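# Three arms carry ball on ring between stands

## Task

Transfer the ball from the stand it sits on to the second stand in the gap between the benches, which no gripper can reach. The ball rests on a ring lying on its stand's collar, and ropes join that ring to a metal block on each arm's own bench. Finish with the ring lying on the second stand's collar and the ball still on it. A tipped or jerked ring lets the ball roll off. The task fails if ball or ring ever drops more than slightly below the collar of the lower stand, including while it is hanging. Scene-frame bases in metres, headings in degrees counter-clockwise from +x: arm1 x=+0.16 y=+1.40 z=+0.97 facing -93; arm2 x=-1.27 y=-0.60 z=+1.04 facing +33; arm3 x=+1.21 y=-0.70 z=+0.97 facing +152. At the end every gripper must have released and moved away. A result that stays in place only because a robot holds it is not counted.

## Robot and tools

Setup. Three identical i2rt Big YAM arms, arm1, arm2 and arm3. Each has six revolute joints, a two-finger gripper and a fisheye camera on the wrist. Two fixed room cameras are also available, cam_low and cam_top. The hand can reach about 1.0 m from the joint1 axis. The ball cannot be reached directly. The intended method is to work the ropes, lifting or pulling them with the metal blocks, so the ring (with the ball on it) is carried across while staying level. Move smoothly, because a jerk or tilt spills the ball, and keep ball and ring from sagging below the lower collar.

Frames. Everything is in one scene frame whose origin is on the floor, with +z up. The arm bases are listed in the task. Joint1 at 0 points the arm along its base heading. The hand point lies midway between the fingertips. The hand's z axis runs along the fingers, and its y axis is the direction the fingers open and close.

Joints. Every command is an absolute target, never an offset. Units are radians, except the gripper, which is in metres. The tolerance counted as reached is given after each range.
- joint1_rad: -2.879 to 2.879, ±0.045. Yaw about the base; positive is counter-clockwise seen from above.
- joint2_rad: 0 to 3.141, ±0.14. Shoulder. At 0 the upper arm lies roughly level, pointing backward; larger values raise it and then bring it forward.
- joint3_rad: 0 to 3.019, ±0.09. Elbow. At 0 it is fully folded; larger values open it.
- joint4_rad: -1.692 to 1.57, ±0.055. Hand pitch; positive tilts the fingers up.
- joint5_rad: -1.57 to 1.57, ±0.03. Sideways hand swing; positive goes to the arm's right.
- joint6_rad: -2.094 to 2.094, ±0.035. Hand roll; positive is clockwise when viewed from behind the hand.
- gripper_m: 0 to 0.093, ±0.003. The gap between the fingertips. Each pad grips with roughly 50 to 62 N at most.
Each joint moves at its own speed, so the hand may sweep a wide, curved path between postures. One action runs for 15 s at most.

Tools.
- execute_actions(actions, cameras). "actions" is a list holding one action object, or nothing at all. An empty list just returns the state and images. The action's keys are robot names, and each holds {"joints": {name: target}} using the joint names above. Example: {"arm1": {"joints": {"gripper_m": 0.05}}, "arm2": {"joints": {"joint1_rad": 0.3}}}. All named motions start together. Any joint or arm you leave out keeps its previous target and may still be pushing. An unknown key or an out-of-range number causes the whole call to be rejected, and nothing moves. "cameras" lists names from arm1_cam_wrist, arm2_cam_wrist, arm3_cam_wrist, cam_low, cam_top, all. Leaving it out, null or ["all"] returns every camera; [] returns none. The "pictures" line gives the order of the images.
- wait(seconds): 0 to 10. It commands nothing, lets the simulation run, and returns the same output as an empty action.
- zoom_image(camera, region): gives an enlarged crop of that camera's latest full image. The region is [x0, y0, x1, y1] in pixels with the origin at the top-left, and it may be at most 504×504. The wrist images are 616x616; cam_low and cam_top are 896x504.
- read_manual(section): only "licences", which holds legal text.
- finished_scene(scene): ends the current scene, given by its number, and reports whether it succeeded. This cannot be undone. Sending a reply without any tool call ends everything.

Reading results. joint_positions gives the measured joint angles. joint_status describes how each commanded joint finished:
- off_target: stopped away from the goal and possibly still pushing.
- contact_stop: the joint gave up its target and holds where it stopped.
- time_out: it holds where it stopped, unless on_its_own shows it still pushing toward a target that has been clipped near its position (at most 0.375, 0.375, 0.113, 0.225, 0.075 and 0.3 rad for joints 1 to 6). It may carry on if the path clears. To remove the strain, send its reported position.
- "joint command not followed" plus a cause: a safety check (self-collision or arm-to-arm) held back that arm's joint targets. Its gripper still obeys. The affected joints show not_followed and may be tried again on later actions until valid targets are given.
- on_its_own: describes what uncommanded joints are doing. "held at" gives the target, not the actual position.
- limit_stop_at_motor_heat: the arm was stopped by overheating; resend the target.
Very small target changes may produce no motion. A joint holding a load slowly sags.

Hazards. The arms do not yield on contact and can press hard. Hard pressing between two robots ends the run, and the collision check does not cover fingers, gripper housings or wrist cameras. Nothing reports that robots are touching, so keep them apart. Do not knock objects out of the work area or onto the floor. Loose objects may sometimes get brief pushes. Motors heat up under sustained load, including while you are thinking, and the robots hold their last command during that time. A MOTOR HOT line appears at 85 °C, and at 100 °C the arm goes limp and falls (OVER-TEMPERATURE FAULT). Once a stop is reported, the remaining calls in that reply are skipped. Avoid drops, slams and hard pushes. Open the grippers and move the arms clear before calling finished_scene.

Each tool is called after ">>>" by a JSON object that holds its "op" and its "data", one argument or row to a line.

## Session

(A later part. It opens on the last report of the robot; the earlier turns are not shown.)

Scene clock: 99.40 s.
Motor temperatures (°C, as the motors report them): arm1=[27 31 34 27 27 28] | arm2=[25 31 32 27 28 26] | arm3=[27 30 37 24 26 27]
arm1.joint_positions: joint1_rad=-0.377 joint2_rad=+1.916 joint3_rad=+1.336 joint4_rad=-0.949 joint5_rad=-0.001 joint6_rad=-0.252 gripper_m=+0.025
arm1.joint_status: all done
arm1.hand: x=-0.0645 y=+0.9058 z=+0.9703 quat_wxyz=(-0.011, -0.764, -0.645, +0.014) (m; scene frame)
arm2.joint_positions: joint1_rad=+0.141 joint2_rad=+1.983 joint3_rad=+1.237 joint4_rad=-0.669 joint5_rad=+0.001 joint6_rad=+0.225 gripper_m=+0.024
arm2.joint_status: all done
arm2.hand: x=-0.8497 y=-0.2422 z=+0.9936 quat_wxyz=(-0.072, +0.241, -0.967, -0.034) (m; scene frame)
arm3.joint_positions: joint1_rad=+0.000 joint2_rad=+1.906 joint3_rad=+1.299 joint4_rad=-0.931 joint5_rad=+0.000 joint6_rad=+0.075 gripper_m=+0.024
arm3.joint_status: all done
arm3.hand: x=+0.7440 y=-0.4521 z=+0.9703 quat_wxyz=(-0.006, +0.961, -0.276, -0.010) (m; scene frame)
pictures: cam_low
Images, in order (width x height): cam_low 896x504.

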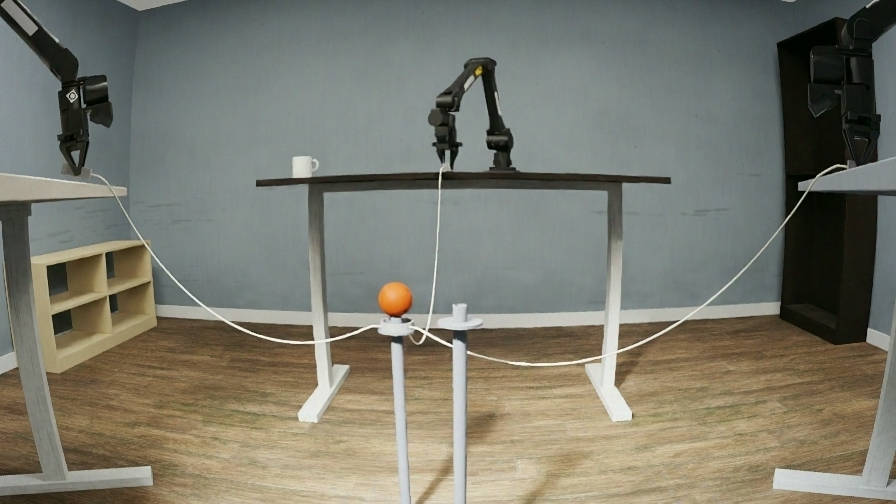

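Occlusion only; arm2 needs lowering.

>>> {"op": "execute_actions", "data": {
  "actions": [
    {"arm1":{"joints":{"gripper_m":0.09}},"arm2":{"joints":{"joint2_rad":2.035}},"arm3":{"joints":{"gripper_m":0.09}}}
  ],
  "cameras": []
}}

>>> {"op": "execute_actions", "data": {
  "actions": [
    {"arm1":{"joints":{"joint2_rad":1.6}},"arm2":{"joints":{"gripper_m":0.09}},"arm3":{"joints":{"joint2_rad":1.6}}}
  ],
  "cameras": []
}}

>>> {"op": "execute_actions", "data": {
  "actions": [
    {"arm2":{"joints":{"joint2_rad":1.7}}}
  ],
  "cameras": ["cam_low","cam_top"]
}}

Scene clock: 102.60 s.
Motor temperatures (°C, as the motors report them): arm1=[27 31 34 27 27 28] | arm2=[25 31 32 27 28 26] | arm3=[27 30 36 24 26 27]
arm1.joint_positions: joint1_rad=-0.377 joint2_rad=+1.916 joint3_rad=+1.336 joint4_rad=-0.949 joint5_rad=-0.001 joint6_rad=-0.252 gripper_m=+0.090
arm1.joint_status: all done
arm1.hand: x=-0.0645 y=+0.9058 z=+0.9703 quat_wxyz=(-0.011, -0.764, -0.645, +0.014) (m; scene frame)
arm2.joint_positions: joint1_rad=+0.141 joint2_rad=+2.015 joint3_rad=+1.237 joint4_rad=-0.667 joint5_rad=+0.001 joint6_rad=+0.225 gripper_m=+0.024
arm2.joint_status: all done
arm2.hand: x=-0.8540 y=-0.2460 z=+0.9763 quat_wxyz=(-0.059, +0.241, -0.968, -0.027) (m; scene frame)
arm3.joint_positions: joint1_rad=+0.000 joint2_rad=+1.906 joint3_rad=+1.299 joint4_rad=-0.931 joint5_rad=+0.000 joint6_rad=+0.075 gripper_m=+0.090
arm3.joint_status: all done
arm3.hand: x=+0.7440 y=-0.4521 z=+0.9703 quat_wxyz=(-0.006, +0.961, -0.275, -0.010) (m; scene frame)
pictures: none
No camera images: the call's "cameras" was empty. Leave "cameras" out to get every camera's image.

Scene clock: 103.97 s.
Motor temperatures (°C, as the motors report them): arm1=[27 31 34 27 27 28] | arm2=[25 31 32 27 28 26] | arm3=[27 30 36 24 26 27]
arm1.joint_positions: joint1_rad=-0.377 joint2_rad=+1.590 joint3_rad=+1.337 joint4_rad=-0.949 joint5_rad=-0.001 joint6_rad=-0.252 gripper_m=+0.090
arm1.joint_status: all done
arm1.hand: x=-0.0708 y=+0.8944 z=+1.1441 quat_wxyz=(-0.081, -0.752, -0.634, +0.161) (m; scene frame)
arm2.joint_positions: joint1_rad=+0.141 joint2_rad=+2.015 joint3_rad=+1.237 joint4_rad=-0.667 joint5_rad=+0.001 joint6_rad=+0.225 gripper_m=+0.090
arm2.joint_status: all done
arm2.hand: x=-0.8540 y=-0.2460 z=+0.9763 quat_wxyz=(-0.059, +0.241, -0.968, -0.027) (m; scene frame)
arm3.joint_positions: joint1_rad=+0.000 joint2_rad=+1.585 joint3_rad=+1.299 joint4_rad=-0.931 joint5_rad=+0.000 joint6_rad=+0.075 gripper_m=+0.090
arm3.joint_status: all done
arm3.hand: x=+0.7292 y=-0.4459 z=+1.1382 quat_wxyz=(-0.038, +0.947, -0.271, -0.167) (m; scene frame)
pictures: none
No camera images: the call's "cameras" was empty. Leave "cameras" out to get every camera's image.

Scene clock: 105.37 s.
Motor temperatures (°C, as the motors report them): arm1=[27 31 34 27 27 28] | arm2=[25 31 32 27 28 26] | arm3=[27 30 36 24 26 27]
arm1.joint_positions: joint1_rad=-0.377 joint2_rad=+1.590 joint3_rad=+1.337 joint4_rad=-0.949 joint5_rad=-0.001 joint6_rad=-0.252 gripper_m=+0.090
arm1.joint_status: not commanded
arm1.hand: x=-0.0708 y=+0.8944 z=+1.1441 quat_wxyz=(-0.081, -0.752, -0.634, +0.161) (m; scene frame)
arm2.joint_positions: joint1_rad=+0.141 joint2_rad=+1.690 joint3_rad=+1.237 joint4_rad=-0.667 joint5_rad=+0.001 joint6_rad=+0.225 gripper_m=+0.090
arm2.joint_status: all done
arm2.hand: x=-0.8277 y=-0.2222 z=+1.1553 quat_wxyz=(-0.202, +0.236, -0.945, -0.100) (m; scene frame)
arm3.joint_positions: joint1_rad=+0.000 joint2_rad=+1.585 joint3_rad=+1.299 joint4_rad=-0.931 joint5_rad=+0.000 joint6_rad=+0.075 gripper_m=+0.090
arm3.joint_status: not commanded
arm3.hand: x=+0.7292 y=-0.4459 z=+1.1382 quat_wxyz=(-0.038, +0.947, -0.271, -0.167) (m; scene frame)
pictures: cam_low, cam_top
Images, in order (width x height): cam_low 896x504, cam_top 896x504.

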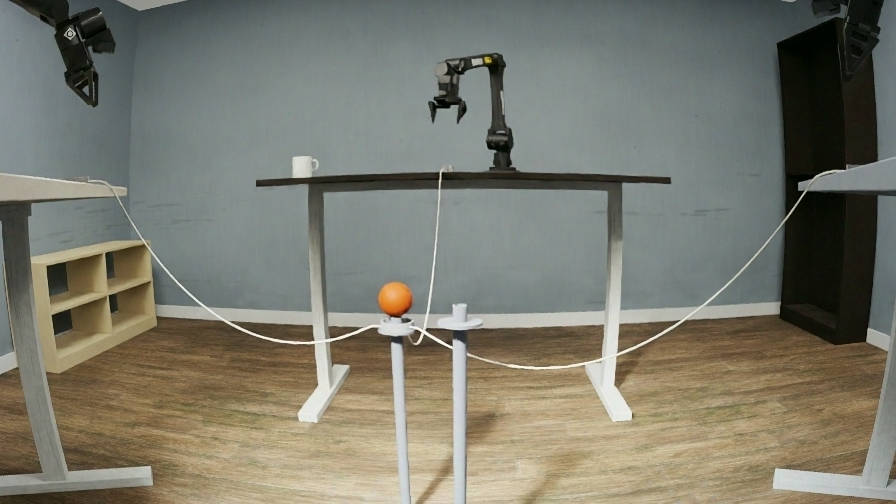

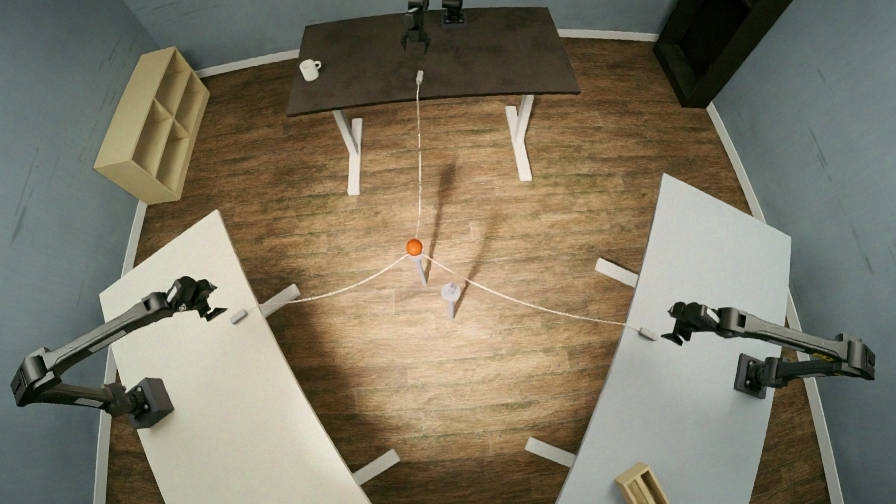

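>>> {"op": "finished_scene", "data": {
  "scene": 2
}}

The scene is finished: the task was done.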